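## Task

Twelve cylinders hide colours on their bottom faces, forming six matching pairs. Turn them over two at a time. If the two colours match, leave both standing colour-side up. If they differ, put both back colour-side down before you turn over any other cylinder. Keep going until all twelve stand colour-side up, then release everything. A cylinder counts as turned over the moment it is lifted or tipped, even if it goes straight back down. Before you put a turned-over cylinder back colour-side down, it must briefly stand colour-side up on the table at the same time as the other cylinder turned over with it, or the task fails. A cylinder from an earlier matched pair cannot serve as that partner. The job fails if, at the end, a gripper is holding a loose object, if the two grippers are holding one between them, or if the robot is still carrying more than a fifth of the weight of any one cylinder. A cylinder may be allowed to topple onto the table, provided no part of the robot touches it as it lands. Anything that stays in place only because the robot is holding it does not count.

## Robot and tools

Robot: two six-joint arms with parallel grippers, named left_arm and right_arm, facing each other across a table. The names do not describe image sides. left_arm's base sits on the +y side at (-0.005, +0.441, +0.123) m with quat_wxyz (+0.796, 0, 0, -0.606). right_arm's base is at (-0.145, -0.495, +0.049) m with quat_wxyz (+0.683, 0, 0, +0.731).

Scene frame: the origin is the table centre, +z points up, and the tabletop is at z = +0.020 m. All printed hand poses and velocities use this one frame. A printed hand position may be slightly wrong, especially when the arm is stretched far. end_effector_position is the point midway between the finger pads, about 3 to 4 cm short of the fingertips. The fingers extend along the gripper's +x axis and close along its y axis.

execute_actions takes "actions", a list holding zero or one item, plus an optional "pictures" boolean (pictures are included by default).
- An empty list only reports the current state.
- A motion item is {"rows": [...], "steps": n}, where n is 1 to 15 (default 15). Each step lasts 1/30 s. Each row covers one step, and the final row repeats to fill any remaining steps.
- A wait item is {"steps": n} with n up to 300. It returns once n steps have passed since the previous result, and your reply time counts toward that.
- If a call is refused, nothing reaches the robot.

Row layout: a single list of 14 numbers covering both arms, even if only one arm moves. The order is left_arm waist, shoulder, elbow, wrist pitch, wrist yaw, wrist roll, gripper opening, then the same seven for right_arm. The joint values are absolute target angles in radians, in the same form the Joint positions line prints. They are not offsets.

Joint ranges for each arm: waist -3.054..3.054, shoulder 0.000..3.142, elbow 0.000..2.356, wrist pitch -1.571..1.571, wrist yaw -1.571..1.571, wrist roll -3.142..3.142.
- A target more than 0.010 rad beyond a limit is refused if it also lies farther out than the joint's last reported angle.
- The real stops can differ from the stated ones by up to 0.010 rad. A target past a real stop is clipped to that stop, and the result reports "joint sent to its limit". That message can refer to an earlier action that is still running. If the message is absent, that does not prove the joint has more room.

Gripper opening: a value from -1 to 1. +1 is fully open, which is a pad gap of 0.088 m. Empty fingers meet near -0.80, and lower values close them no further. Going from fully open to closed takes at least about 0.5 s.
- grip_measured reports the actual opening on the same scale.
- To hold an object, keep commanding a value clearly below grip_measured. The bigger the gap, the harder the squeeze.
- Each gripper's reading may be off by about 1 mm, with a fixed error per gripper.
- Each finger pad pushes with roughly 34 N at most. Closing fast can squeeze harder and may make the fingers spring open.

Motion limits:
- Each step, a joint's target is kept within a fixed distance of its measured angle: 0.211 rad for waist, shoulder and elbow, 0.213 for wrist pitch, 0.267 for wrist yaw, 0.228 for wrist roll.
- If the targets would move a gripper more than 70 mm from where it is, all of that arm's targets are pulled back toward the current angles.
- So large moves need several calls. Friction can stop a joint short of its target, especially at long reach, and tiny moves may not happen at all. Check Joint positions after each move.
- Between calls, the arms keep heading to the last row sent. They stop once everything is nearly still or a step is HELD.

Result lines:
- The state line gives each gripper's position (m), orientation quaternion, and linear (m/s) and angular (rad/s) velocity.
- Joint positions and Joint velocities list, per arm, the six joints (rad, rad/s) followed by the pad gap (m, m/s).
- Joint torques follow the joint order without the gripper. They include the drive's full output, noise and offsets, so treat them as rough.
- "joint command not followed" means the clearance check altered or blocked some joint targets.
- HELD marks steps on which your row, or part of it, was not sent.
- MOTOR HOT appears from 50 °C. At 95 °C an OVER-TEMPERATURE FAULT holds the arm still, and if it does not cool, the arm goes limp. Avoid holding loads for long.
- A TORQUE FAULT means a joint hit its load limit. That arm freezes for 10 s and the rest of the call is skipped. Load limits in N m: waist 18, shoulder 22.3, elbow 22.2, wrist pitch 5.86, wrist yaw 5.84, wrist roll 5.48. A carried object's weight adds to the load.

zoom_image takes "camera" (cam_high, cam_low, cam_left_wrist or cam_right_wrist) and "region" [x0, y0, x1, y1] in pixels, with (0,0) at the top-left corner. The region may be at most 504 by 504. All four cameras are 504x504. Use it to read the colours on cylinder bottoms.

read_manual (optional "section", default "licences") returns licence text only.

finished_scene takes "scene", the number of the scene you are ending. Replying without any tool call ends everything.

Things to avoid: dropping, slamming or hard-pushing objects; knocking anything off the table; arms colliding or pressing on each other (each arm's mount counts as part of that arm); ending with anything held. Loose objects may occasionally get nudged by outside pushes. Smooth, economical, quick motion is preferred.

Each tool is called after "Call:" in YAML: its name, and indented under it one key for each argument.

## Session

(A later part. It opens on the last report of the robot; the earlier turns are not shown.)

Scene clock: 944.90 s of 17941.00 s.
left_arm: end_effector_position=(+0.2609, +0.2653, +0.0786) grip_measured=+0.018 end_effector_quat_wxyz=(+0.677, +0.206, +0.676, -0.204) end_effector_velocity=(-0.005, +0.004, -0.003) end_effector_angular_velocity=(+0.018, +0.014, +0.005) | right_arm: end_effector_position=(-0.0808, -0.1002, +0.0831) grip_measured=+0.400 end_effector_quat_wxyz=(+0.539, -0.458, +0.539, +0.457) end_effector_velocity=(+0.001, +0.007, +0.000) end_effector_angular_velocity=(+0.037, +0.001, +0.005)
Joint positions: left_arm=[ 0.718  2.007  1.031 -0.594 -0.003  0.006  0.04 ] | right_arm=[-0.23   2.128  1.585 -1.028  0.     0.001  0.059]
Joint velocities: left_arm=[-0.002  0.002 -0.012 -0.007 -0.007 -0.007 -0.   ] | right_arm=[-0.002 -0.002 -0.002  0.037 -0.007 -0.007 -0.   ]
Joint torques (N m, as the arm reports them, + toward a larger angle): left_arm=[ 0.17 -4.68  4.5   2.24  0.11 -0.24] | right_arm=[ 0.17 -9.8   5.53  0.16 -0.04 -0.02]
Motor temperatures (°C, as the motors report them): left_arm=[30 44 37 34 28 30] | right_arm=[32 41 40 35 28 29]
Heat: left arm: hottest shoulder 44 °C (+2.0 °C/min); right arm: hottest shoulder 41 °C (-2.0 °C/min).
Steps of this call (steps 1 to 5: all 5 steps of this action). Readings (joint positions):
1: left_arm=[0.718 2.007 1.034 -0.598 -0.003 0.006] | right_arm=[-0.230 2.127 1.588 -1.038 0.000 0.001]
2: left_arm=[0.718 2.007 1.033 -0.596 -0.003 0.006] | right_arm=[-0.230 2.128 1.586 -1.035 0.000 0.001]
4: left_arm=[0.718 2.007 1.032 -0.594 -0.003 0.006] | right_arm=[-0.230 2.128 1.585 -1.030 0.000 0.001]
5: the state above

Contact. Release and continue.

Call:
execute_actions:
  actions:
    - {"rows":[[0.72,2.01,1.036,-0.597,0,0,0.35,-0.228,2.135,1.58,-1.025,0,0,-0.4]],"steps":9}
  pictures: false

Call:
execute_actions:
  actions:
    - {"rows":[[0.72,1.93,1.1,-0.74,0,0,0.35,-0.228,2.105,1.67,-1.135,0,0,-0.4],[0.72,1.93,1.1,-0.74,0,0,0.35,-0.228,2.105,1.67,-1.135,0,0,-0.4],[0.72,1.84,1.18,-0.91,0,0,0.35,-0.228,2.05,1.72,-1.15,0,0,-0.4],[0.72,1.84,1.18,-0.91,0,0,0.35,-0.228,2.05,1.72,-1.15,0,0,-0.4],[0.72,1.7,1.15,-0.95,0,0,0.35,-0.228,1.9,1.68,-1.15,0,0,-0.4],[0.72,1.7,1.15,-0.95,0,0,0.35,-0.228,1.9,1.68,-1.15,0,0,-0.4],[0.72,1.7,1.15,-0.95,0,0,0.35,-0.228,1.78,1.6,-1.15,0,0,-0.4],[0.72,1.4,0.9,-0.5,0,0,0.35,-0.228,1.78,1.6,-1.15,0,0,-0.4],[0.72,1.4,0.9,-0.5,0,0,0.35,-0.216,1.15,1.0,0.3,0,0,-0.4],[0.72,1.4,0.9,-0.5,0,0,0.35,-0.216,1.15,1.0,0.3,0,0,-0.4],[0.72,1.1,0.7,0.96,0,1.571,0.7,-0.216,1.15,1.0,0.3,0,0,-0.4]],"steps":15}
  pictures: false

Call:
execute_actions:
  actions:
    - {"rows":[[-0.43,1.05,0.55,0.96,0,1.571,0.7,-0.216,1.15,0.9,0.64,0,0,-0.4]],"steps":12}
  pictures: false

Call:
execute_actions:
  actions:
    - {"rows":[[-0.43,1.1,0.35,0.96,0,1.571,0.7,-0.216,1.27,0.7,0.64,0,0,-0.4]],"steps":13}
  pictures: false

Call:
execute_actions:
  actions:
    - {"rows":[[-0.43,1.28,0.34,0.98,0,1.571,0.7,-0.216,1.39,0.75,0.633,0,0,-0.4],[-0.43,1.28,0.34,0.98,0,1.571,0.7,-0.216,1.39,0.75,0.633,0,0,-0.4],[-0.43,1.28,0.34,0.98,0,1.571,0.7,-0.216,1.39,0.75,0.633,0,0,-0.4],[-0.43,1.28,0.34,0.98,0,1.571,0.7,-0.216,1.39,0.75,0.633,0,0,-0.4],[-0.43,1.42,0.41,1.0,0,1.571,0.7,-0.216,1.39,0.75,0.633,0,0,-0.4]],"steps":11}
  pictures: false

Call:
execute_actions:
  actions:
    - {"rows":[[-0.43,1.51,0.48,1.03,0,1.571,0.7,-0.216,1.39,0.75,0.633,0,0,-0.4],[-0.43,1.51,0.48,1.03,0,1.571,0.7,-0.216,1.39,0.75,0.633,0,0,-0.4],[-0.43,1.57,0.54,1.03,0,1.571,0.7,-0.216,1.39,0.75,0.633,0,0,-0.4],[-0.43,1.57,0.54,1.03,0,1.571,0.7,-0.216,1.39,0.75,0.633,0,0,-0.4],[-0.43,1.63,0.605,1.025,0,1.571,0.7,-0.216,1.39,0.75,0.633,0,0,-0.4],[-0.43,1.63,0.605,1.025,0,1.571,0.7,-0.216,1.39,0.75,0.633,0,0,-0.4],[-0.43,1.695,0.674,1.021,0,1.571,0.7,-0.216,1.39,0.75,0.633,0,0,-0.4],[-0.43,1.695,0.674,1.021,0,1.571,0.7,-0.216,1.39,0.75,0.633,0,0,-0.4],[-0.43,1.76,0.748,1.015,0,1.571,0.7,-0.216,1.39,0.75,0.633,0,0,-0.4]],"steps":13}
  pictures: false

Call:
execute_actions:
  actions:
    - {"rows":[[-0.43,1.76,0.748,1.015,0,1.571,-0.4,-0.216,1.39,0.75,0.633,0,0,-0.4]],"steps":10}
  pictures: false

Call:
execute_actions:
  actions:
    - {"rows":[[-0.43,1.76,0.748,1.015,0,1.571,-0.4,-0.216,1.39,0.75,0.633,0,0,0.7],[-0.43,1.76,0.748,1.015,0,1.571,-0.4,-0.216,1.39,0.75,0.633,0,0,0.7],[-0.43,1.76,0.748,1.015,0,1.571,-0.4,-0.216,1.39,0.75,0.633,0,0,0.7],[-0.43,1.76,0.748,1.015,0,1.571,-0.4,-0.216,1.39,0.75,0.633,0,0,0.7],[-0.43,1.76,0.748,1.015,0,1.571,-0.4,-0.216,1.39,0.75,0.633,0,0,0.7],[-0.43,1.76,0.748,1.015,0,1.571,-0.4,-0.216,1.39,0.75,0.633,0,0,0.7],[-0.43,1.6,0.57,1.03,0,1.571,-0.4,-0.216,1.39,0.75,0.633,0,0,0.7],[-0.43,1.6,0.57,1.03,0,1.571,-0.4,-0.216,1.39,0.75,0.633,0,0,0.7],[-0.43,1.51,0.48,1.03,0,1.571,-0.4,-0.216,1.27,0.63,0.64,0,0,0.7],[-0.43,1.51,0.48,1.03,0,1.571,-0.4,-0.216,1.27,0.63,0.64,0,0,0.7],[-0.43,1.42,0.41,1.0,0,1.571,-0.4,-0.216,1.1,0.5,0.6,0,0,0.7]],"steps":13}
  pictures: false

Call:
execute_actions:
  actions:
    - {"rows":[[-0.33,1.3,0.75,-1.2,0,0,-0.4,-0.216,0.5,0.3,0.2,0,0,0.7]],"steps":15}
  pictures: false

Call:
execute_actions:
  actions:
    - {"rows":[[-0.33,1.45,0.95,-1.2,0,0,-0.4,-0.216,0.5,0.3,0.2,0,0,0.7],[-0.33,1.45,0.95,-1.2,0,0,-0.4,-0.216,0.5,0.3,0.2,0,0,0.7],[-0.33,1.45,0.95,-1.2,0,0,-0.4,-0.216,0.5,0.3,0.2,0,0,0.7],[-0.33,1.6,1.15,-1.2,0,0,-0.4,-0.216,0.5,0.3,0.2,0,0,0.7],[-0.33,1.6,1.15,-1.2,0,0,-0.4,-0.216,0.5,0.3,0.2,0,0,0.7],[-0.33,1.6,1.15,-1.2,0,0,-0.4,-0.216,0.5,0.3,0.2,0,0,0.7],[-0.33,1.6,1.15,-1.2,0,0,-0.4,-0.216,0.5,0.3,0.2,0,0,0.7],[-0.33,1.75,1.38,-1.2,0,0,-0.4,-0.216,0.5,0.3,0.2,0,0,0.7],[-0.33,1.75,1.38,-1.2,0,0,-0.4,-0.216,0.5,0.3,0.2,0,0,0.7],[-0.33,1.75,1.38,-1.2,0,0,-0.4,-0.216,0.5,0.3,0.2,0,0,0.7],[-0.33,1.75,1.38,-1.2,0,0,-0.4,-0.216,0.5,0.3,0.2,0,0,0.7],[-0.33,1.93,1.62,-1.2,0,0,-0.4,-0.216,0.5,0.3,0.2,0,0,0.7]],"steps":15}
  pictures: false

Call:
execute_actions:
  actions:
    - {"rows":[[-0.33,2.13,1.86,-1.2,0,0,-0.4,-0.216,0.5,0.3,0.2,0,0,0.7],[-0.33,2.13,1.86,-1.2,0,0,-0.4,-0.216,0.5,0.3,0.2,0,0,0.7],[-0.33,2.13,1.86,-1.2,0,0,-0.4,-0.216,0.5,0.3,0.2,0,0,0.7],[-0.33,2.13,1.86,-1.2,0,0,-0.4,-0.216,0.5,0.3,0.2,0,0,0.7],[-0.33,2.13,1.86,-1.2,0,0,-0.4,-0.216,0.5,0.3,0.2,0,0,0.7],[-0.33,2.3,2.02,-1.2,0,0,-0.4,-0.216,0.5,0.3,0.2,0,0,0.7],[-0.33,2.3,2.02,-1.2,0,0,-0.4,-0.216,0.5,0.3,0.2,0,0,0.7],[-0.33,2.3,2.02,-1.2,0,0,-0.4,-0.216,0.5,0.3,0.2,0,0,0.7],[-0.33,2.3,2.02,-1.2,0,0,-0.4,-0.216,0.5,0.3,0.2,0,0,0.7],[-0.33,2.3,2.02,-1.2,0,0,-0.4,-0.216,0.5,0.3,0.2,0,0,0.7],[-0.33,2.373,2.006,-1.204,0,0,-0.4,-0.216,0.5,0.3,0.2,0,0,0.7]],"steps":15}
  pictures: false

Call:
execute_actions:
  actions:
    - {"rows":[[-0.33,2.373,2.006,-1.204,0,0,-0.4,-0.216,0.5,0.3,0.2,0,0,0.7],[-0.33,2.382,1.985,-1.174,0,0,-0.4,-0.216,0.5,0.3,0.2,0,0,0.7],[-0.33,2.392,1.963,-1.142,0,0,-0.4,-0.216,0.5,0.3,0.2,0,0,0.7],[-0.33,2.402,1.942,-1.111,0,0,-0.4,-0.216,0.5,0.3,0.2,0,0,0.7],[-0.33,2.412,1.921,-1.08,0,0,-0.4,-0.216,0.5,0.3,0.2,0,0,0.7],[-0.33,2.422,1.902,-1.051,0,0,-0.4,-0.216,0.5,0.3,0.2,0,0,0.7],[-0.33,2.431,1.885,-1.025,0,0,-0.4,-0.216,0.5,0.3,0.2,0,0,0.7],[-0.33,2.438,1.873,-1.006,0,0,-0.4,-0.216,0.5,0.3,0.2,0,0,0.7],[-0.33,2.444,1.864,-0.991,0,0,-0.4,-0.216,0.5,0.3,0.2,0,0,0.7],[-0.33,2.449,1.859,-0.981,0,0,-0.4,-0.216,0.5,0.3,0.2,0,0,0.7],[-0.33,2.454,1.855,-0.972,0,0,-0.4,-0.216,0.5,0.3,0.2,0,0,0.7],[-0.33,2.458,1.851,-0.964,0,0,-0.4,-0.216,0.5,0.3,0.2,0,0,0.7],[-0.33,2.462,1.847,-0.956,0,0,-0.4,-0.216,0.5,0.3,0.2,0,0,0.7],[-0.33,2.467,1.843,-0.947,0,0,-0.4,-0.216,0.5,0.3,0.2,0,0,0.7]],"steps":15}
  pictures: false

Call:
execute_actions:
  actions:
    - {"rows":[[-0.33,2.467,1.843,-0.947,0,0,-0.4,-0.216,0.5,0.3,0.2,0,0,0.7]],"steps":6}

Scene clock: 970.90 s of 17941.00 s.
left_arm: end_effector_position=(+0.2610, +0.2656, +0.0785) grip_measured=+0.329 end_effector_quat_wxyz=(+0.677, +0.204, +0.677, -0.204) end_effector_velocity=(-0.006, +0.002, -0.001) end_effector_angular_velocity=(+0.021, +0.018, +0.015) | right_arm: end_effector_position=(-0.0813, -0.1003, +0.0819) grip_measured=+0.003 end_effector_quat_wxyz=(+0.538, -0.458, +0.540, +0.457) end_effector_velocity=(+0.000, +0.002, +0.002) end_effector_angular_velocity=(+0.013, +0.005, +0.005)
Joint positions: left_arm=[ 0.72   2.007  1.032 -0.594 -0.     0.004  0.055] | right_arm=[-0.229  2.13   1.584 -1.026 -0.001  0.001  0.039]
Joint velocities: left_arm=[-0.007  0.002 -0.002 -0.022 -0.007 -0.022  0.004] | right_arm=[-0.002 -0.002  0.002  0.007 -0.007 -0.007  0.   ]
Joint torques (N m, as the arm reports them, + toward a larger angle): left_arm=[ 0.01 -6.61  5.45  0.35  0.05 -0.19] | right_arm=[ 0.13 -9.88  5.6   0.21 -0.01 -0.03]
Motor temperatures (°C, as the motors report them): left_arm=[30 43 36 38 28 30] | right_arm=[32 44 39 35 28 29]
Heat: left arm: hottest shoulder 43 °C (+0.0 °C/min); right arm: hottest shoulder 44 °C (+4.0 °C/min).
Steps of this call (steps 1 to 15: the robot went on to your last target; steps 16 to 771: nothing new was sent; steps 772 to 780: all 9 steps of this action). Readings (joint positions):
772: left_arm=[0.720 2.008 1.029 -0.585 -0.000 0.004] | right_arm=[-0.229 2.130 1.584 -1.026 0.000 0.001]
773: left_arm=[0.720 2.007 1.029 -0.586 -0.000 0.004] | right_arm=[-0.229 2.130 1.584 -1.026 0.000 0.001]
775: left_arm=[0.720 2.007 1.031 -0.588 -0.000 0.004] | right_arm=[-0.229 2.130 1.584 -1.026 -0.001 0.001]
779: left_arm=[0.720 2.007 1.032 -0.594 -0.000 0.004] | right_arm=[-0.229 2.130 1.584 -1.026 -0.001 0.001]
780: the state above

Scene clock: 971.40 s of 17941.00 s.
left_arm: end_effector_position=(+0.2571, +0.2681, +0.2253) grip_measured=+0.652 end_effector_quat_wxyz=(+0.817, +0.265, +0.400, -0.321) end_effector_velocity=(+0.049, -0.032, +0.341) end_effector_angular_velocity=(-0.379, -2.611, -1.609) | right_arm: end_effector_position=(-0.0884, -0.1171, +0.2303) grip_measured=+0.002 end_effector_quat_wxyz=(+0.670, -0.305, +0.356, +0.576) end_effector_velocity=(-0.026, -0.130, +0.189) end_effector_angular_velocity=(+1.801, -0.258, +0.026)
Joint positions: left_arm=[ 0.72   1.302  0.755 -0.42   0.     0.316  0.071] | right_arm=[-0.218  1.525  1.263 -0.714 -0.001  0.001  0.039]
Joint velocities: left_arm=[-0.002 -1.658 -0.989  1.722 -0.007  1.956  0.027] | right_arm=[ 0.007 -1.746 -1.795  1.868 -0.022 -0.007 -0.   ]
Joint torques (N m, as the arm reports them, + toward a larger angle): left_arm=[-0.04 -6.31  9.7   2.6   0.03  0.15] | right_arm=[ 0.1  -8.69  6.01  1.01  0.   -0.01]
Motor temperatures (°C, as the motors report them): left_arm=[30 44 37 38 28 30] | right_arm=[32 44 39 35 28 29]
Heat: left arm: hottest shoulder 44 °C (+1.0 °C/min); right arm: hottest shoulder 44 °C (+4.1 °C/min).
Steps of this call (steps 1 to 15: all 15 steps of this action). Readings (joint positions):
1: left_arm=[0.720 2.000 1.043 -0.626 -0.000 0.004] | right_arm=[-0.229 2.130 1.595 -1.046 -0.001 0.001]
2: left_arm=[0.720 1.992 1.054 -0.672 -0.000 0.004] | right_arm=[-0.229 2.130 1.611 -1.079 -0.001 0.001]
4: left_arm=[0.720 1.942 1.099 -0.786 -0.000 0.004] | right_arm=[-0.229 2.118 1.650 -1.118 -0.001 0.001]
8: left_arm=[0.720 1.733 1.110 -0.850 -0.000 0.004] | right_arm=[-0.229 1.961 1.640 -1.137 -0.001 0.001]
15: the state above

Scene clock: 971.80 s of 17941.00 s.
left_arm: end_effector_position=(+0.1014, +0.1079, +0.3514) grip_measured=+0.699 end_effector_quat_wxyz=(+0.663, +0.460, -0.235, -0.542) end_effector_velocity=(-0.541, -0.242, +0.371) end_effector_angular_velocity=(-1.100, -2.203, -2.017) | right_arm: end_effector_position=(-0.0887, -0.1187, +0.3409) grip_measured=+0.002 end_effector_quat_wxyz=(+0.753, -0.076, +0.089, +0.648) end_effector_velocity=(+0.014, +0.081, +0.366) end_effector_angular_velocity=(+1.747, -0.287, -0.004)
Joint positions: left_arm=[ 0.039  1.062  0.561  0.312 -0.005  1.075  0.073] | right_arm=[-0.218  1.168  0.913  0.02  -0.001  0.001  0.039]
Joint velocities: left_arm=[-1.687 -0.032 -0.012  1.707 -0.007  1.795  0.   ] | right_arm=[-0.002 -0.032 -0.056  1.795  0.007 -0.022 -0.   ]
Joint torques (N m, as the arm reports them, + toward a larger angle): left_arm=[-0.3  -4.17  6.77  2.22  0.19  0.13] | right_arm=[ 0.09 -6.53  6.9   1.69 -0.01 -0.02]
Motor temperatures (°C, as the motors report them): left_arm=[30 44 37 38 28 30] | right_arm=[32 44 39 35 28 29]
Heat: left arm: hottest shoulder 44 °C (+1.0 °C/min); right arm: hottest shoulder 44 °C (+4.0 °C/min).
Steps of this call (steps 1 to 12: all 12 steps of this action). Readings (joint positions):
1: left_arm=[0.700 1.246 0.708 -0.344 -0.015 0.378] | right_arm=[-0.218 1.467 1.204 -0.653 -0.001 0.001]
2: left_arm=[0.643 1.186 0.667 -0.277 -0.016 0.444] | right_arm=[-0.218 1.409 1.146 -0.592 -0.001 0.001]
4: left_arm=[0.513 1.102 0.606 -0.160 -0.005 0.577] | right_arm=[-0.218 1.294 1.032 -0.470 -0.001 0.001]
8: left_arm=[0.267 1.068 0.567 0.083 -0.004 0.834] | right_arm=[-0.218 1.179 0.927 -0.227 -0.001 0.001]
12: the state above

Scene clock: 972.23 s of 17941.00 s.
left_arm: end_effector_position=(-0.0567, +0.1096, +0.3809) grip_measured=+0.700 end_effector_quat_wxyz=(+0.512, +0.403, -0.574, -0.496) end_effector_velocity=(-0.015, +0.009, +0.033) end_effector_angular_velocity=(-0.168, -0.082, -0.023) | right_arm: end_effector_position=(-0.0860, -0.1010, +0.3320) grip_measured=+0.003 end_effector_quat_wxyz=(+0.758, +0.015, -0.017, +0.652) end_effector_velocity=(+0.001, -0.007, +0.058) end_effector_angular_velocity=(+0.223, -0.042, -0.000)
Joint positions: left_arm=[-0.422  1.098  0.353  0.934  0.002  1.555  0.073] | right_arm=[-0.218  1.273  0.698  0.621 -0.001  0.001  0.039]
Joint velocities: left_arm=[-0.051 -0.002 -0.002  0.154 -0.007  0.11  -0.   ] | right_arm=[-0.007 -0.032  0.012  0.183 -0.007 -0.007 -0.   ]
Joint torques (N m, as the arm reports them, + toward a larger angle): left_arm=[-0.19 -2.74  6.72  2.02 -0.03  0.13] | right_arm=[ 0.17 -5.37  7.69  1.32 -0.02 -0.03]
Motor temperatures (°C, as the motors report them): left_arm=[30 43 37 38 28 30] | right_arm=[32 44 39 35 28 29]
Heat: left arm: hottest shoulder 43 °C (+0.0 °C/min); right arm: hottest shoulder 44 °C (+4.0 °C/min).
Steps of this call (steps 1 to 13: all 13 steps of this action). Readings (joint positions):
1: left_arm=[-0.014 1.063 0.542 0.378 -0.003 1.127] | right_arm=[-0.218 1.174 0.894 0.088 -0.001 0.001]
2: left_arm=[-0.063 1.063 0.513 0.439 -0.002 1.179] | right_arm=[-0.218 1.177 0.865 0.152 -0.001 0.001]
4: left_arm=[-0.174 1.074 0.437 0.541 -0.001 1.302] | right_arm=[-0.218 1.205 0.791 0.266 -0.001 0.001]
8: left_arm=[-0.380 1.107 0.352 0.769 0.004 1.502] | right_arm=[-0.218 1.280 0.695 0.484 -0.001 0.001]
13: the state above

Scene clock: 972.60 s of 17941.00 s.
left_arm: end_effector_position=(-0.0647, +0.0694, +0.3069) grip_measured=+0.700 end_effector_quat_wxyz=(+0.455, +0.463, -0.532, -0.544) end_effector_velocity=(-0.005, -0.021, +0.018) end_effector_angular_velocity=(-0.059, +0.017, +0.000) | right_arm: end_effector_position=(-0.0827, -0.0791, +0.3082) grip_measured=+0.003 end_effector_quat_wxyz=(+0.758, -0.005, +0.007, +0.652) end_effector_velocity=(+0.000, +0.003, +0.014) end_effector_angular_velocity=(+0.025, -0.011, +0.005)
Joint positions: left_arm=[-0.427  1.408  0.395  0.994  0.001  1.565  0.073] | right_arm=[-0.218  1.384  0.737  0.63  -0.001  0.001  0.039]
Joint velocities: left_arm=[-0.007  0.076  0.085  0.051 -0.007 -0.007 -0.   ] | right_arm=[-0.002 -0.002  0.032 -0.007 -0.007 -0.007 -0.   ]
Joint torques (N m, as the arm reports them, + toward a larger angle): left_arm=[-0.29 -3.8   7.59  2.27 -0.01  0.11] | right_arm=[ 0.15 -5.45  8.51  1.59 -0.03  0.  ]
Motor temperatures (°C, as the motors report them): left_arm=[30 43 37 38 28 30] | right_arm=[32 44 39 35 28 29]
Heat: left arm: hottest shoulder 43 °C (+0.0 °C/min); right arm: hottest shoulder 44 °C (+4.0 °C/min).
Steps of this call (steps 1 to 11: all 11 steps of this action). Readings (joint positions):
1: left_arm=[-0.424 1.125 0.353 0.955 0.002 1.558] | right_arm=[-0.218 1.284 0.704 0.625 -0.001 0.001]
2: left_arm=[-0.425 1.163 0.356 0.975 0.001 1.560] | right_arm=[-0.218 1.305 0.717 0.630 -0.001 0.001]
4: left_arm=[-0.426 1.231 0.352 0.963 0.001 1.563] | right_arm=[-0.218 1.349 0.735 0.631 -0.001 0.001]
8: left_arm=[-0.427 1.383 0.385 0.984 0.001 1.565] | right_arm=[-0.218 1.384 0.735 0.627 -0.001 0.001]
11: the state above

Scene clock: 973.03 s of 17941.00 s.
left_arm: end_effector_position=(-0.0785, -0.0160, +0.3113) grip_measured=+0.700 end_effector_quat_wxyz=(+0.461, +0.457, -0.537, -0.539) end_effector_velocity=(-0.008, -0.052, -0.025) end_effector_angular_velocity=(+0.057, -0.002, +0.005) | right_arm: end_effector_position=(-0.0827, -0.0790, +0.3088) grip_measured=+0.003 end_effector_quat_wxyz=(+0.758, -0.005, +0.006, +0.652) end_effector_velocity=(-0.002, -0.000, -0.002) end_effector_angular_velocity=(-0.010, -0.021, +0.010)
Joint positions: left_arm=[-0.428  1.738  0.723  1.017  0.001  1.565  0.073] | right_arm=[-0.218  1.384  0.738  0.63  -0.001  0.001  0.039]
Joint velocities: left_arm=[-0.002  0.217  0.198 -0.037 -0.007 -0.007 -0.   ] | right_arm=[ 0.002 -0.002 -0.002 -0.007 -0.007 -0.022 -0.   ]
Joint torques (N m, as the arm reports them, + toward a larger angle): left_arm=[-0.26 -6.18  7.24  1.96 -0.01  0.11] | right_arm=[ 0.19 -5.38  8.66  1.64 -0.02  0.  ]
Motor temperatures (°C, as the motors report them): left_arm=[30 43 37 38 28 30] | right_arm=[32 44 39 35 28 29]
Heat: left arm: hottest shoulder 43 °C (+0.0 °C/min); right arm: hottest shoulder 44 °C (+4.0 °C/min).
Steps of this call (steps 1 to 13: all 13 steps of this action). Readings (joint positions):
1: left_arm=[-0.428 1.424 0.407 1.004 0.001 1.565] | right_arm=[-0.218 1.384 0.737 0.630 -0.001 0.001]
2: left_arm=[-0.428 1.447 0.427 1.013 0.001 1.565] | right_arm=[-0.218 1.384 0.738 0.630 -0.001 0.001]
4: left_arm=[-0.428 1.506 0.483 1.021 0.001 1.565] | right_arm=[-0.218 1.384 0.738 0.630 -0.001 0.001]
8: left_arm=[-0.428 1.626 0.602 1.022 0.001 1.565] | right_arm=[-0.218 1.384 0.738 0.630 -0.001 0.001]
13: the state above

Scene clock: 973.37 s of 17941.00 s.
left_arm: end_effector_position=(-0.0791, -0.0197, +0.3105) grip_measured=+0.025 end_effector_quat_wxyz=(+0.460, +0.457, -0.537, -0.539) end_effector_velocity=(-0.000, +0.000, -0.004) end_effector_angular_velocity=(+0.011, -0.009, +0.005) | right_arm: end_effector_position=(-0.0827, -0.0790, +0.3092) grip_measured=+0.003 end_effector_quat_wxyz=(+0.758, -0.004, +0.006, +0.652) end_effector_velocity=(+0.002, -0.001, -0.005) end_effector_angular_velocity=(-0.023, -0.004, -0.010)
Joint positions: left_arm=[-0.428  1.752  0.738  1.015  0.001  1.565  0.04 ] | right_arm=[-0.218  1.384  0.738  0.632 -0.001  0.001  0.039]
Joint velocities: left_arm=[-0.002  0.002 -0.002 -0.007 -0.007  0.007  0.   ] | right_arm=[-0.002 -0.002 -0.002 -0.022  0.007 -0.007 -0.   ]
Joint torques (N m, as the arm reports them, + toward a larger angle): left_arm=[-0.22 -5.66  7.57  2.01  0.    0.1 ] | right_arm=[ 0.15 -5.39  8.66  1.53 -0.02 -0.01]
Motor temperatures (°C, as the motors report them): left_arm=[30 43 37 38 28 30] | right_arm=[32 44 39 35 28 29]
Heat: left arm: hottest shoulder 43 °C (+0.0 °C/min); right arm: hottest shoulder 44 °C (+4.1 °C/min).
Steps of this call (steps 1 to 10: all 10 steps of this action). Readings (joint positions):
1: left_arm=[-0.428 1.743 0.728 1.017 0.001 1.565] | right_arm=[-0.218 1.384 0.738 0.630 -0.001 0.001]
2: left_arm=[-0.428 1.747 0.732 1.017 0.001 1.565] | right_arm=[-0.218 1.384 0.738 0.630 -0.001 0.001]
4: left_arm=[-0.428 1.750 0.736 1.017 0.001 1.565] | right_arm=[-0.218 1.384 0.738 0.630 -0.001 0.001]
8: left_arm=[-0.428 1.751 0.738 1.015 0.001 1.565] | right_arm=[-0.218 1.384 0.738 0.631 -0.001 0.001]
10: the state above

Scene clock: 973.80 s of 17941.00 s.
left_arm: end_effector_position=(-0.0677, +0.0513, +0.3104) grip_measured=+0.025 end_effector_quat_wxyz=(+0.458, +0.460, -0.535, -0.542) end_effector_velocity=(+0.035, +0.204, +0.038) end_effector_angular_velocity=(-0.122, +0.027, +0.020) | right_arm: end_effector_position=(-0.0895, -0.1241, +0.2992) grip_measured=+0.692 end_effector_quat_wxyz=(+0.758, -0.005, +0.007, +0.652) end_effector_velocity=(-0.046, -0.314, -0.022) end_effector_angular_velocity=(+0.199, -0.037, +0.000)
Joint positions: left_arm=[-0.428  1.483  0.462  1.012  0.001  1.565  0.04 ] | right_arm=[-0.218  1.197  0.569  0.611 -0.001  0.001  0.073]
Joint velocities: left_arm=[-0.002 -0.906 -0.73  -0.051 -0.022 -0.007  0.   ] | right_arm=[-0.007 -1.409 -1.111 -0.095 -0.007 -0.007  0.003]
Joint torques (N m, as the arm reports them, + toward a larger angle): left_arm=[-0.21 -3.83  7.15  1.79  0.    0.11] | right_arm=[ 0.17 -3.49  9.09  1.54  0.    0.  ]
Motor temperatures (°C, as the motors report them): left_arm=[30 44 37 38 28 30] | right_arm=[32 44 39 35 28 29]
Heat: left arm: hottest shoulder 44 °C (+1.0 °C/min); right arm: hottest shoulder 44 °C (+4.0 °C/min).
Steps of this call (steps 1 to 13: all 13 steps of this action). Readings (joint positions):
1: left_arm=[-0.428 1.752 0.738 1.015 0.001 1.565] | right_arm=[-0.218 1.384 0.738 0.632 -0.001 0.001]
2: left_arm=[-0.428 1.752 0.738 1.015 0.001 1.565] | right_arm=[-0.218 1.384 0.738 0.632 -0.001 0.001]
4: left_arm=[-0.428 1.752 0.738 1.015 0.001 1.565] | right_arm=[-0.218 1.384 0.739 0.632 -0.001 0.001]
8: left_arm=[-0.428 1.703 0.679 1.016 0.001 1.565] | right_arm=[-0.218 1.384 0.739 0.632 -0.001 0.001]
13: the state above

Scene clock: 974.30 s of 17941.00 s.
left_arm: end_effector_position=(-0.0309, +0.0503, +0.3199) grip_measured=+0.026 end_effector_quat_wxyz=(+0.584, +0.357, -0.110, -0.720) end_effector_velocity=(+0.014, +0.157, -0.385) end_effector_angular_velocity=(+2.016, +1.685, +0.782) | right_arm: end_effector_position=(-0.1067, -0.2378, +0.2898) grip_measured=+0.700 end_effector_quat_wxyz=(+0.758, -0.000, +0.001, +0.652) end_effector_velocity=(-0.006, -0.015, -0.011) end_effector_angular_velocity=(-0.066, +0.003, +0.024)
Joint positions: left_arm=[-0.333  1.301  0.75   0.156  0.004  0.676  0.04 ] | right_arm=[-0.218  0.513  0.305  0.207 -0.001  0.001  0.073]
Joint velocities: left_arm=[ 0.002  0.012 -0.002 -1.883 -0.022 -1.971  0.001] | right_arm=[ 0.002 -0.115  0.002 -0.183 -0.022 -0.007 -0.   ]
Joint torques (N m, as the arm reports them, + toward a larger angle): left_arm=[ 0.25 -4.73  7.64  2.1  -0.08 -0.28] | right_arm=[ 0.09 -1.06  7.35  1.3   0.   -0.02]
Motor temperatures (°C, as the motors report them): left_arm=[30 44 37 38 28 30] | right_arm=[32 44 39 36 28 29]
Heat: left arm: hottest shoulder 44 °C (+1.0 °C/min); right arm: hottest shoulder 44 °C (+4.1 °C/min).
Steps of this call (steps 1 to 15: all 15 steps of this action). Readings (joint positions):
1: left_arm=[-0.422 1.451 0.469 0.970 0.004 1.538] | right_arm=[-0.218 1.148 0.533 0.583 -0.001 0.001]
2: left_arm=[-0.408 1.430 0.497 0.912 0.004 1.494] | right_arm=[-0.218 1.095 0.496 0.532 -0.001 0.001]
4: left_arm=[-0.374 1.392 0.580 0.823 0.005 1.396] | right_arm=[-0.218 0.985 0.410 0.416 -0.001 0.001]
8: left_arm=[-0.337 1.311 0.727 0.598 0.004 1.134] | right_arm=[-0.218 0.759 0.303 0.238 -0.001 0.001]
15: the state above

Scene clock: 974.80 s of 17941.00 s.
left_arm: end_effector_position=(-0.0335, +0.0015, +0.2488) grip_measured=+0.025 end_effector_quat_wxyz=(+0.572, +0.397, +0.365, -0.618) end_effector_velocity=(+0.001, +0.015, -0.106) end_effector_angular_velocity=(+1.380, -0.041, +0.114) | right_arm: end_effector_position=(-0.1069, -0.2389, +0.2906) grip_measured=+0.700 end_effector_quat_wxyz=(+0.758, +0.001, -0.000, +0.652) end_effector_velocity=(-0.002, +0.001, -0.006) end_effector_angular_velocity=(-0.020, -0.019, +0.010)
Joint positions: left_arm=[-0.332  1.872  1.505 -0.771  0.004  0.017  0.04 ] | right_arm=[-0.218  0.505  0.305  0.202 -0.001  0.001  0.073]
Joint velocities: left_arm=[-0.002  0.974  1.36  -1.766 -0.007 -0.125 -0.   ] | right_arm=[ 0.002  0.002 -0.007 -0.007 -0.007 -0.022 -0.   ]
Joint torques (N m, as the arm reports them, + toward a larger angle): left_arm=[ 0.22 -9.45  7.49  0.33 -0.11 -0.23] | right_arm=[ 0.14 -1.42  7.23  1.32  0.01  0.01]
Motor temperatures (°C, as the motors report them): left_arm=[30 44 37 38 28 30] | right_arm=[32 44 39 36 28 29]
Heat: left arm: hottest shoulder 44 °C (+1.0 °C/min); right arm: hottest shoulder 44 °C (+4.0 °C/min).
Steps of this call (steps 1 to 15: all 15 steps of this action). Readings (joint positions):
1: left_arm=[-0.333 1.321 0.775 0.078 0.004 0.611] | right_arm=[-0.218 0.511 0.305 0.202 -0.001 0.001]
2: left_arm=[-0.333 1.357 0.819 0.019 0.004 0.546] | right_arm=[-0.218 0.511 0.305 0.202 -0.001 0.001]
4: left_arm=[-0.333 1.439 0.914 -0.101 0.004 0.416] | right_arm=[-0.218 0.508 0.305 0.202 -0.001 0.001]
8: left_arm=[-0.332 1.594 1.116 -0.354 0.004 0.156] | right_arm=[-0.218 0.506 0.305 0.202 -0.001 0.001]
15: the state above

Scene clock: 975.30 s of 17941.00 s.
left_arm: end_effector_position=(-0.0348, -0.0186, +0.1683) grip_measured=+0.023 end_effector_quat_wxyz=(+0.486, +0.511, +0.479, -0.523) end_effector_velocity=(+0.003, +0.050, -0.168) end_effector_angular_velocity=(+0.504, -0.038, +0.020) | right_arm: end_effector_position=(-0.1069, -0.2389, +0.2906) grip_measured=+0.700 end_effector_quat_wxyz=(+0.758, +0.001, -0.000, +0.652) end_effector_velocity=(-0.003, +0.000, -0.005) end_effector_angular_velocity=(-0.023, -0.004, +0.020)
Joint positions: left_arm=[-0.332  2.349  1.996 -1.198  0.004  0.006  0.04 ] | right_arm=[-0.218  0.505  0.305  0.202 -0.001  0.001  0.073]
Joint velocities: left_arm=[-0.002  0.379 -0.002 -0.125 -0.007 -0.022 -0.   ] | right_arm=[-0.002 -0.002 -0.002 -0.022 -0.022 -0.007 -0.   ]
Joint torques (N m, as the arm reports them, + toward a larger angle): left_arm=[  0.21 -10.32   7.55   0.37  -0.11  -0.27] | right_arm=[ 0.1  -1.44  7.27  1.3  -0.01 -0.02]
Motor temperatures (°C, as the motors report them): left_arm=[30 44 37 38 28 30] | right_arm=[32 44 39 36 28 29]
Heat: left arm: hottest shoulder 44 °C (+1.0 °C/min); right arm: hottest shoulder 44 °C (+4.1 °C/min).
Steps of this call (steps 1 to 15: all 15 steps of this action). Readings (joint positions):
1: left_arm=[-0.332 1.919 1.558 -0.847 0.004 0.013] | right_arm=[-0.218 0.505 0.305 0.202 -0.001 0.001]
2: left_arm=[-0.332 1.968 1.619 -0.909 0.004 0.011] | right_arm=[-0.218 0.505 0.305 0.202 -0.001 0.001]
4: left_arm=[-0.332 2.057 1.737 -1.018 0.004 0.008] | right_arm=[-0.218 0.505 0.305 0.202 -0.001 0.001]
8: left_arm=[-0.332 2.213 1.922 -1.154 0.004 0.006] | right_arm=[-0.218 0.505 0.305 0.202 -0.001 0.001]
15: the state above

Scene clock: 975.80 s of 17941.00 s.
left_arm: end_effector_position=(-0.0345, -0.0179, +0.0896) grip_measured=+0.020 end_effector_quat_wxyz=(+0.481, +0.516, +0.484, -0.517) end_effector_velocity=(-0.002, -0.034, -0.014) end_effector_angular_velocity=(-0.174, +0.003, -0.010) | right_arm: end_effector_position=(-0.1069, -0.2389, +0.2906) grip_measured=+0.700 end_effector_quat_wxyz=(+0.758, +0.001, -0.000, +0.652) end_effector_velocity=(-0.003, +0.001, -0.003) end_effector_angular_velocity=(-0.015, -0.020, +0.020)
Joint positions: left_arm=[-0.332  2.45   1.856 -0.98   0.004  0.006  0.04 ] | right_arm=[-0.218  0.505  0.305  0.202 -0.001  0.001  0.073]
Joint velocities: left_arm=[-0.002  0.007 -0.046  0.227 -0.007  0.007 -0.   ] | right_arm=[-0.002  0.002 -0.002 -0.007 -0.022 -0.022 -0.   ]
Joint torques (N m, as the arm reports them, + toward a larger angle): left_arm=[ 0.15 -8.59  4.95  1.6  -0.1  -0.25] | right_arm=[ 0.19 -1.49  7.3   1.33 -0.03 -0.01]
Motor temperatures (°C, as the motors report them): left_arm=[30 44 37 38 28 30] | right_arm=[32 43 39 36 28 29]
Heat: left arm: hottest shoulder 44 °C (+1.0 °C/min); right arm: hottest shoulder 43 °C (+3.0 °C/min).
Steps of this call (steps 1 to 15: all 15 steps of this action). Readings (joint positions):
1: left_arm=[-0.332 2.360 1.996 -1.201 0.004 0.006] | right_arm=[-0.218 0.505 0.305 0.202 -0.001 0.001]
2: left_arm=[-0.332 2.369 1.994 -1.199 0.004 0.006] | right_arm=[-0.218 0.505 0.305 0.202 -0.001 0.001]
4: left_arm=[-0.332 2.378 1.977 -1.163 0.004 0.006] | right_arm=[-0.218 0.505 0.305 0.202 -0.001 0.001]
8: left_arm=[-0.332 2.397 1.922 -1.063 0.004 0.006] | right_arm=[-0.218 0.505 0.305 0.202 -0.001 0.001]
15: the state above

Scene clock: 976.00 s of 17941.00 s.
left_arm: end_effector_position=(-0.0347, -0.0210, +0.0893) grip_measured=+0.020 end_effector_quat_wxyz=(+0.485, +0.513, +0.481, -0.521) end_effector_velocity=(-0.002, +0.004, -0.003) end_effector_angular_velocity=(+0.018, +0.006, +0.005) | right_arm: end_effector_position=(-0.1069, -0.2389, +0.2906) grip_measured=+0.700 end_effector_quat_wxyz=(+0.758, +0.001, -0.000, +0.652) end_effector_velocity=(-0.001, -0.000, -0.002) end_effector_angular_velocity=(-0.008, -0.006, +0.005)
Joint positions: left_arm=[-0.332  2.45   1.855 -0.964  0.004  0.006  0.04 ] | right_arm=[-0.218  0.505  0.305  0.202 -0.001  0.001  0.073]
Joint velocities: left_arm=[-0.002  0.002 -0.007 -0.007  0.007 -0.007  0.   ] | right_arm=[-0.002 -0.002 -0.002 -0.007 -0.007 -0.007 -0.   ]
Joint torques (N m, as the arm reports them, + toward a larger angle): left_arm=[ 0.14 -8.53  4.63  1.6  -0.11 -0.25] | right_arm=[ 0.08 -1.5   7.23  1.3   0.   -0.01]
Motor temperatures (°C, as the motors report them): left_arm=[30 44 37 38 28 30] | right_arm=[32 43 39 36 28 29]
Heat: left arm: hottest shoulder 44 °C (+1.0 °C/min); right arm: hottest shoulder 43 °C (+3.0 °C/min).
Steps of this call (steps 1 to 6: all 6 steps of this action). Readings (joint positions):
1: left_arm=[-0.332 2.450 1.856 -0.969 0.004 0.006] | right_arm=[-0.218 0.505 0.305 0.202 -0.001 0.001]
2: left_arm=[-0.332 2.450 1.856 -0.965 0.004 0.006] | right_arm=[-0.218 0.505 0.305 0.202 -0.001 0.001]
4: left_arm=[-0.332 2.450 1.855 -0.964 0.004 0.006] | right_arm=[-0.218 0.505 0.305 0.202 -0.001 0.001]
6: the state above

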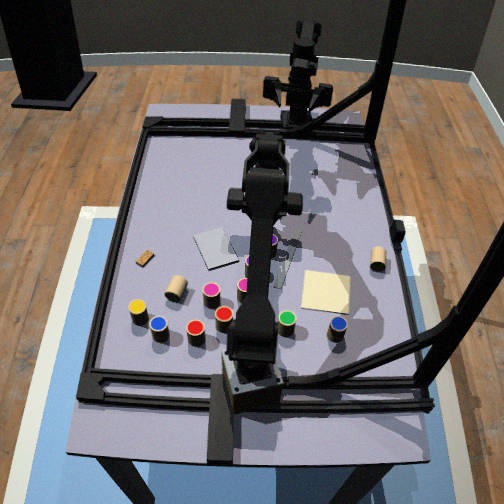

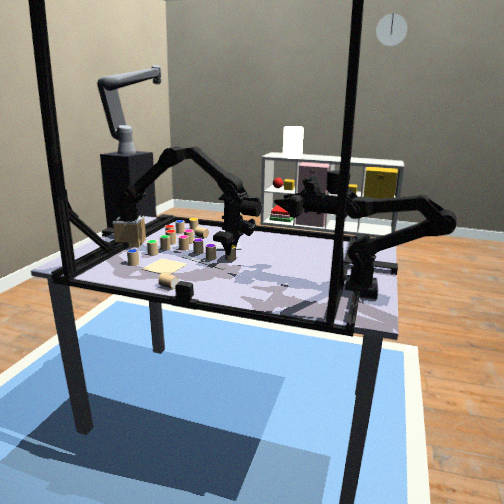

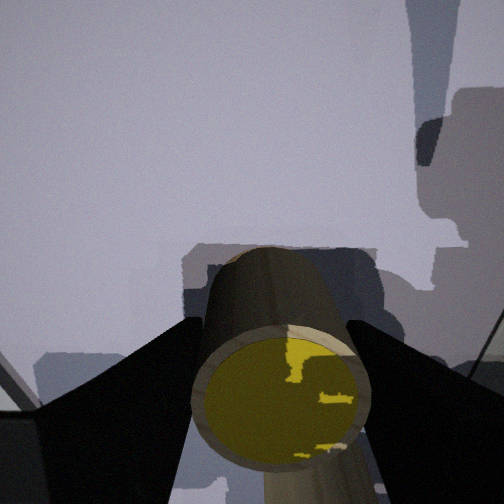

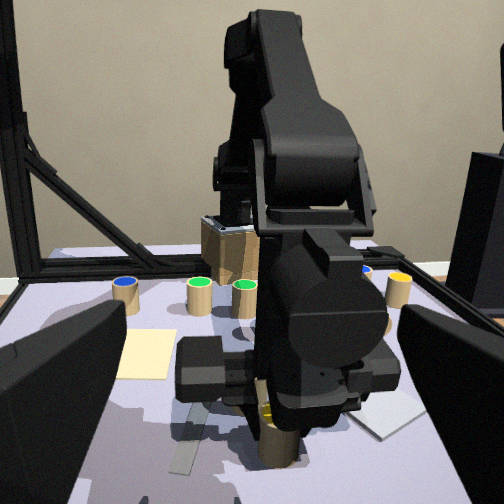

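In contact. Release and lift.

Call:
execute_actions:
  actions:
    - {"rows":[[-0.33,2.455,1.853,-0.968,0,0,0.4,-0.216,0.5,0.3,0.2,0,0,0.7]],"steps":9}
  pictures: false

Call:
execute_actions:
  actions:
    - {"rows":[[-0.33,2.41,1.92,-1.08,0,0,0.4,-0.216,0.5,0.3,0.2,0,0,0.7],[-0.33,2.41,1.92,-1.08,0,0,0.4,-0.216,0.5,0.3,0.2,0,0,0.7],[-0.33,2.41,1.92,-1.08,0,0,0.4,-0.216,0.5,0.3,0.2,0,0,0.7],[-0.33,2.373,2.006,-1.204,0,0,0.4,-0.216,0.5,0.3,0.2,0,0,0.7],[-0.33,2.373,2.006,-1.204,0,0,0.4,-0.216,0.5,0.3,0.2,0,0,0.7],[-0.33,2.373,2.006,-1.204,0,0,0.4,-0.216,0.5,0.3,0.2,0,0,0.7],[-0.33,2.25,2.0,-1.25,0,0,0.4,-0.216,0.5,0.3,0.2,0,0,0.7]],"steps":15}

Scene clock: 979.83 s of 17941.00 s.
left_arm: end_effector_position=(-0.0342, -0.0198, +0.0878) grip_measured=+0.384 end_effector_quat_wxyz=(+0.484, +0.514, +0.482, -0.519) end_effector_velocity=(+0.000, +0.002, +0.000) end_effector_angular_velocity=(+0.007, -0.008, +0.005) | right_arm: end_effector_position=(-0.1069, -0.2390, +0.2905) grip_measured=+0.700 end_effector_quat_wxyz=(+0.758, +0.001, -0.000, +0.652) end_effector_velocity=(-0.000, +0.000, -0.003) end_effector_angular_velocity=(-0.011, +0.009, +0.005)
Joint positions: left_arm=[-0.331  2.453  1.854 -0.966  0.003  0.006  0.058] | right_arm=[-0.218  0.505  0.304  0.201 -0.001  0.001  0.073]
Joint velocities: left_arm=[-0.002 -0.002 -0.002 -0.007 -0.007 -0.007 -0.006] | right_arm=[-0.002  0.002 -0.002 -0.007 -0.007  0.007 -0.   ]
Joint torques (N m, as the arm reports them, + toward a larger angle): left_arm=[ 0.04 -9.92  5.9   0.37 -0.09 -0.25] | right_arm=[ 0.18 -1.4   7.34  1.33  0.   -0.01]
Motor temperatures (°C, as the motors report them): left_arm=[30 45 37 38 28 30] | right_arm=[32 43 39 36 28 29]
Heat: left arm: hottest shoulder 45 °C (+2.0 °C/min); right arm: hottest shoulder 43 °C (+3.0 °C/min).
Steps of this call (steps 1 to 15: the robot went on to your last target; steps 16 to 106: nothing new was sent; steps 107 to 115: all 9 steps of this action). Readings (joint positions):
107: left_arm=[-0.331 2.450 1.854 -0.961 0.004 0.006] | right_arm=[-0.218 0.505 0.304 0.201 -0.001 0.001]
108: left_arm=[-0.331 2.450 1.854 -0.961 0.004 0.006] | right_arm=[-0.218 0.505 0.304 0.201 -0.001 0.001]
110: left_arm=[-0.331 2.450 1.854 -0.962 0.003 0.006] | right_arm=[-0.218 0.505 0.304 0.201 -0.001 0.001]
114: left_arm=[-0.331 2.453 1.854 -0.966 0.003 0.006] | right_arm=[-0.218 0.505 0.304 0.201 -0.001 0.001]
115: the state above

Scene clock: 980.33 s of 17941.00 s.
left_arm: end_effector_position=(-0.0339, -0.0149, +0.2184) grip_measured=+0.400 end_effector_quat_wxyz=(+0.505, +0.491, +0.460, -0.541) end_effector_velocity=(+0.001, +0.015, +0.013) end_effector_angular_velocity=(+0.041, -0.011, -0.009) | right_arm: end_effector_position=(-0.1069, -0.2390, +0.2905) grip_measured=+0.700 end_effector_quat_wxyz=(+0.758, +0.001, -0.000, +0.652) end_effector_velocity=(-0.001, -0.000, -0.002) end_effector_angular_velocity=(-0.008, -0.006, +0.005)
Joint positions: left_arm=[-0.331  2.239  2.006 -1.243  0.003  0.006  0.059] | right_arm=[-0.218  0.505  0.304  0.201 -0.001  0.001  0.073]
Joint velocities: left_arm=[-0.002 -0.027  0.012 -0.081 -0.007  0.007 -0.   ] | right_arm=[-0.002 -0.002 -0.002 -0.007 -0.007 -0.007 -0.   ]
Joint torques (N m, as the arm reports them, + toward a larger angle): left_arm=[ 0.08 -8.17  5.66  0.41 -0.08 -0.24] | right_arm=[ 0.11 -1.46  7.37  1.33  0.   -0.01]
Motor temperatures (°C, as the motors report them): left_arm=[30 46 37 38 28 30] | right_arm=[32 43 39 36 28 29]
Heat: left arm: hottest shoulder 46 °C (+3.0 °C/min); right arm: hottest shoulder 43 °C (+4.1 °C/min).
Steps of this call (steps 1 to 15: all 15 steps of this action). Readings (joint positions):
1: left_arm=[-0.331 2.450 1.865 -0.988 0.003 0.006] | right_arm=[-0.218 0.505 0.304 0.201 -0.001 0.001]
2: left_arm=[-0.331 2.449 1.877 -1.022 0.003 0.006] | right_arm=[-0.218 0.505 0.304 0.201 -0.001 0.001]
4: left_arm=[-0.331 2.437 1.907 -1.078 0.003 0.006] | right_arm=[-0.218 0.505 0.304 0.201 -0.001 0.001]
8: left_arm=[-0.331 2.367 1.968 -1.188 0.003 0.006] | right_arm=[-0.218 0.505 0.304 0.201 -0.001 0.001]
15: the state above

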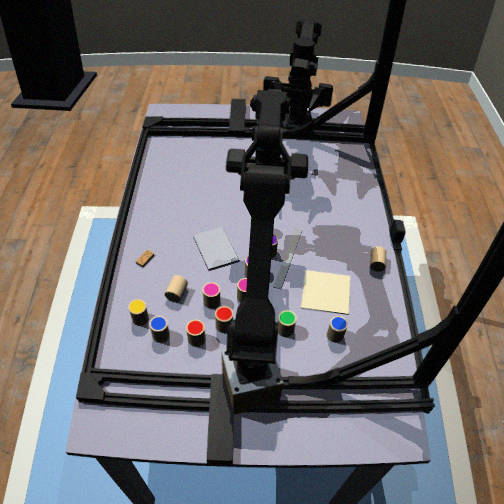

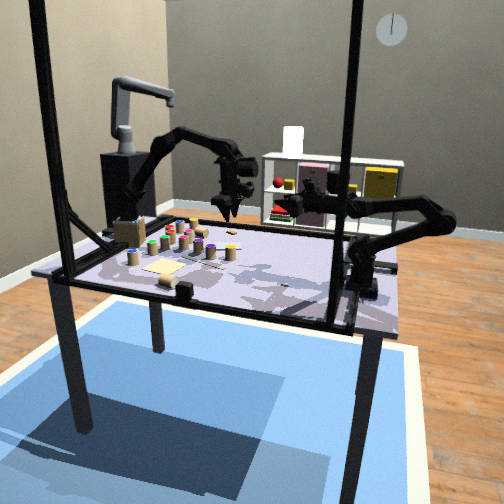

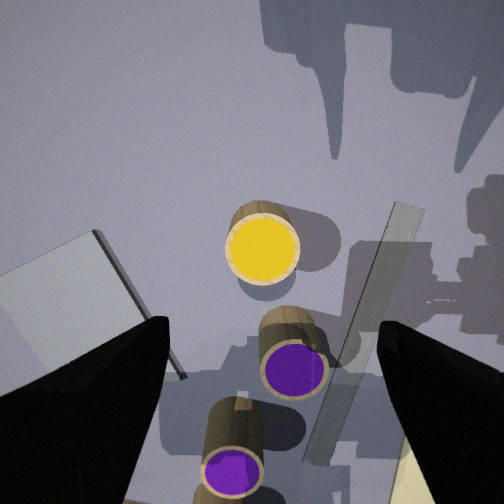

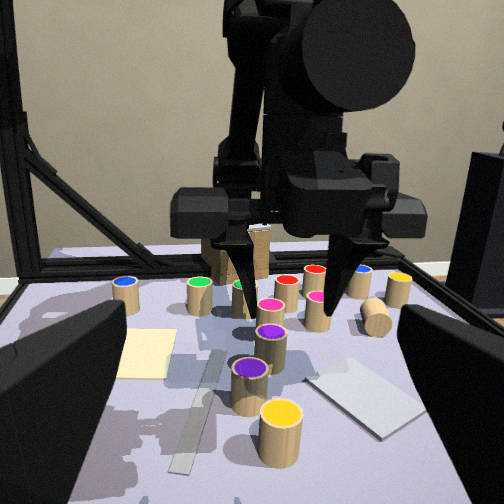

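Call:
finished_scene:
  scene: 2

The scene is finished: the task was done.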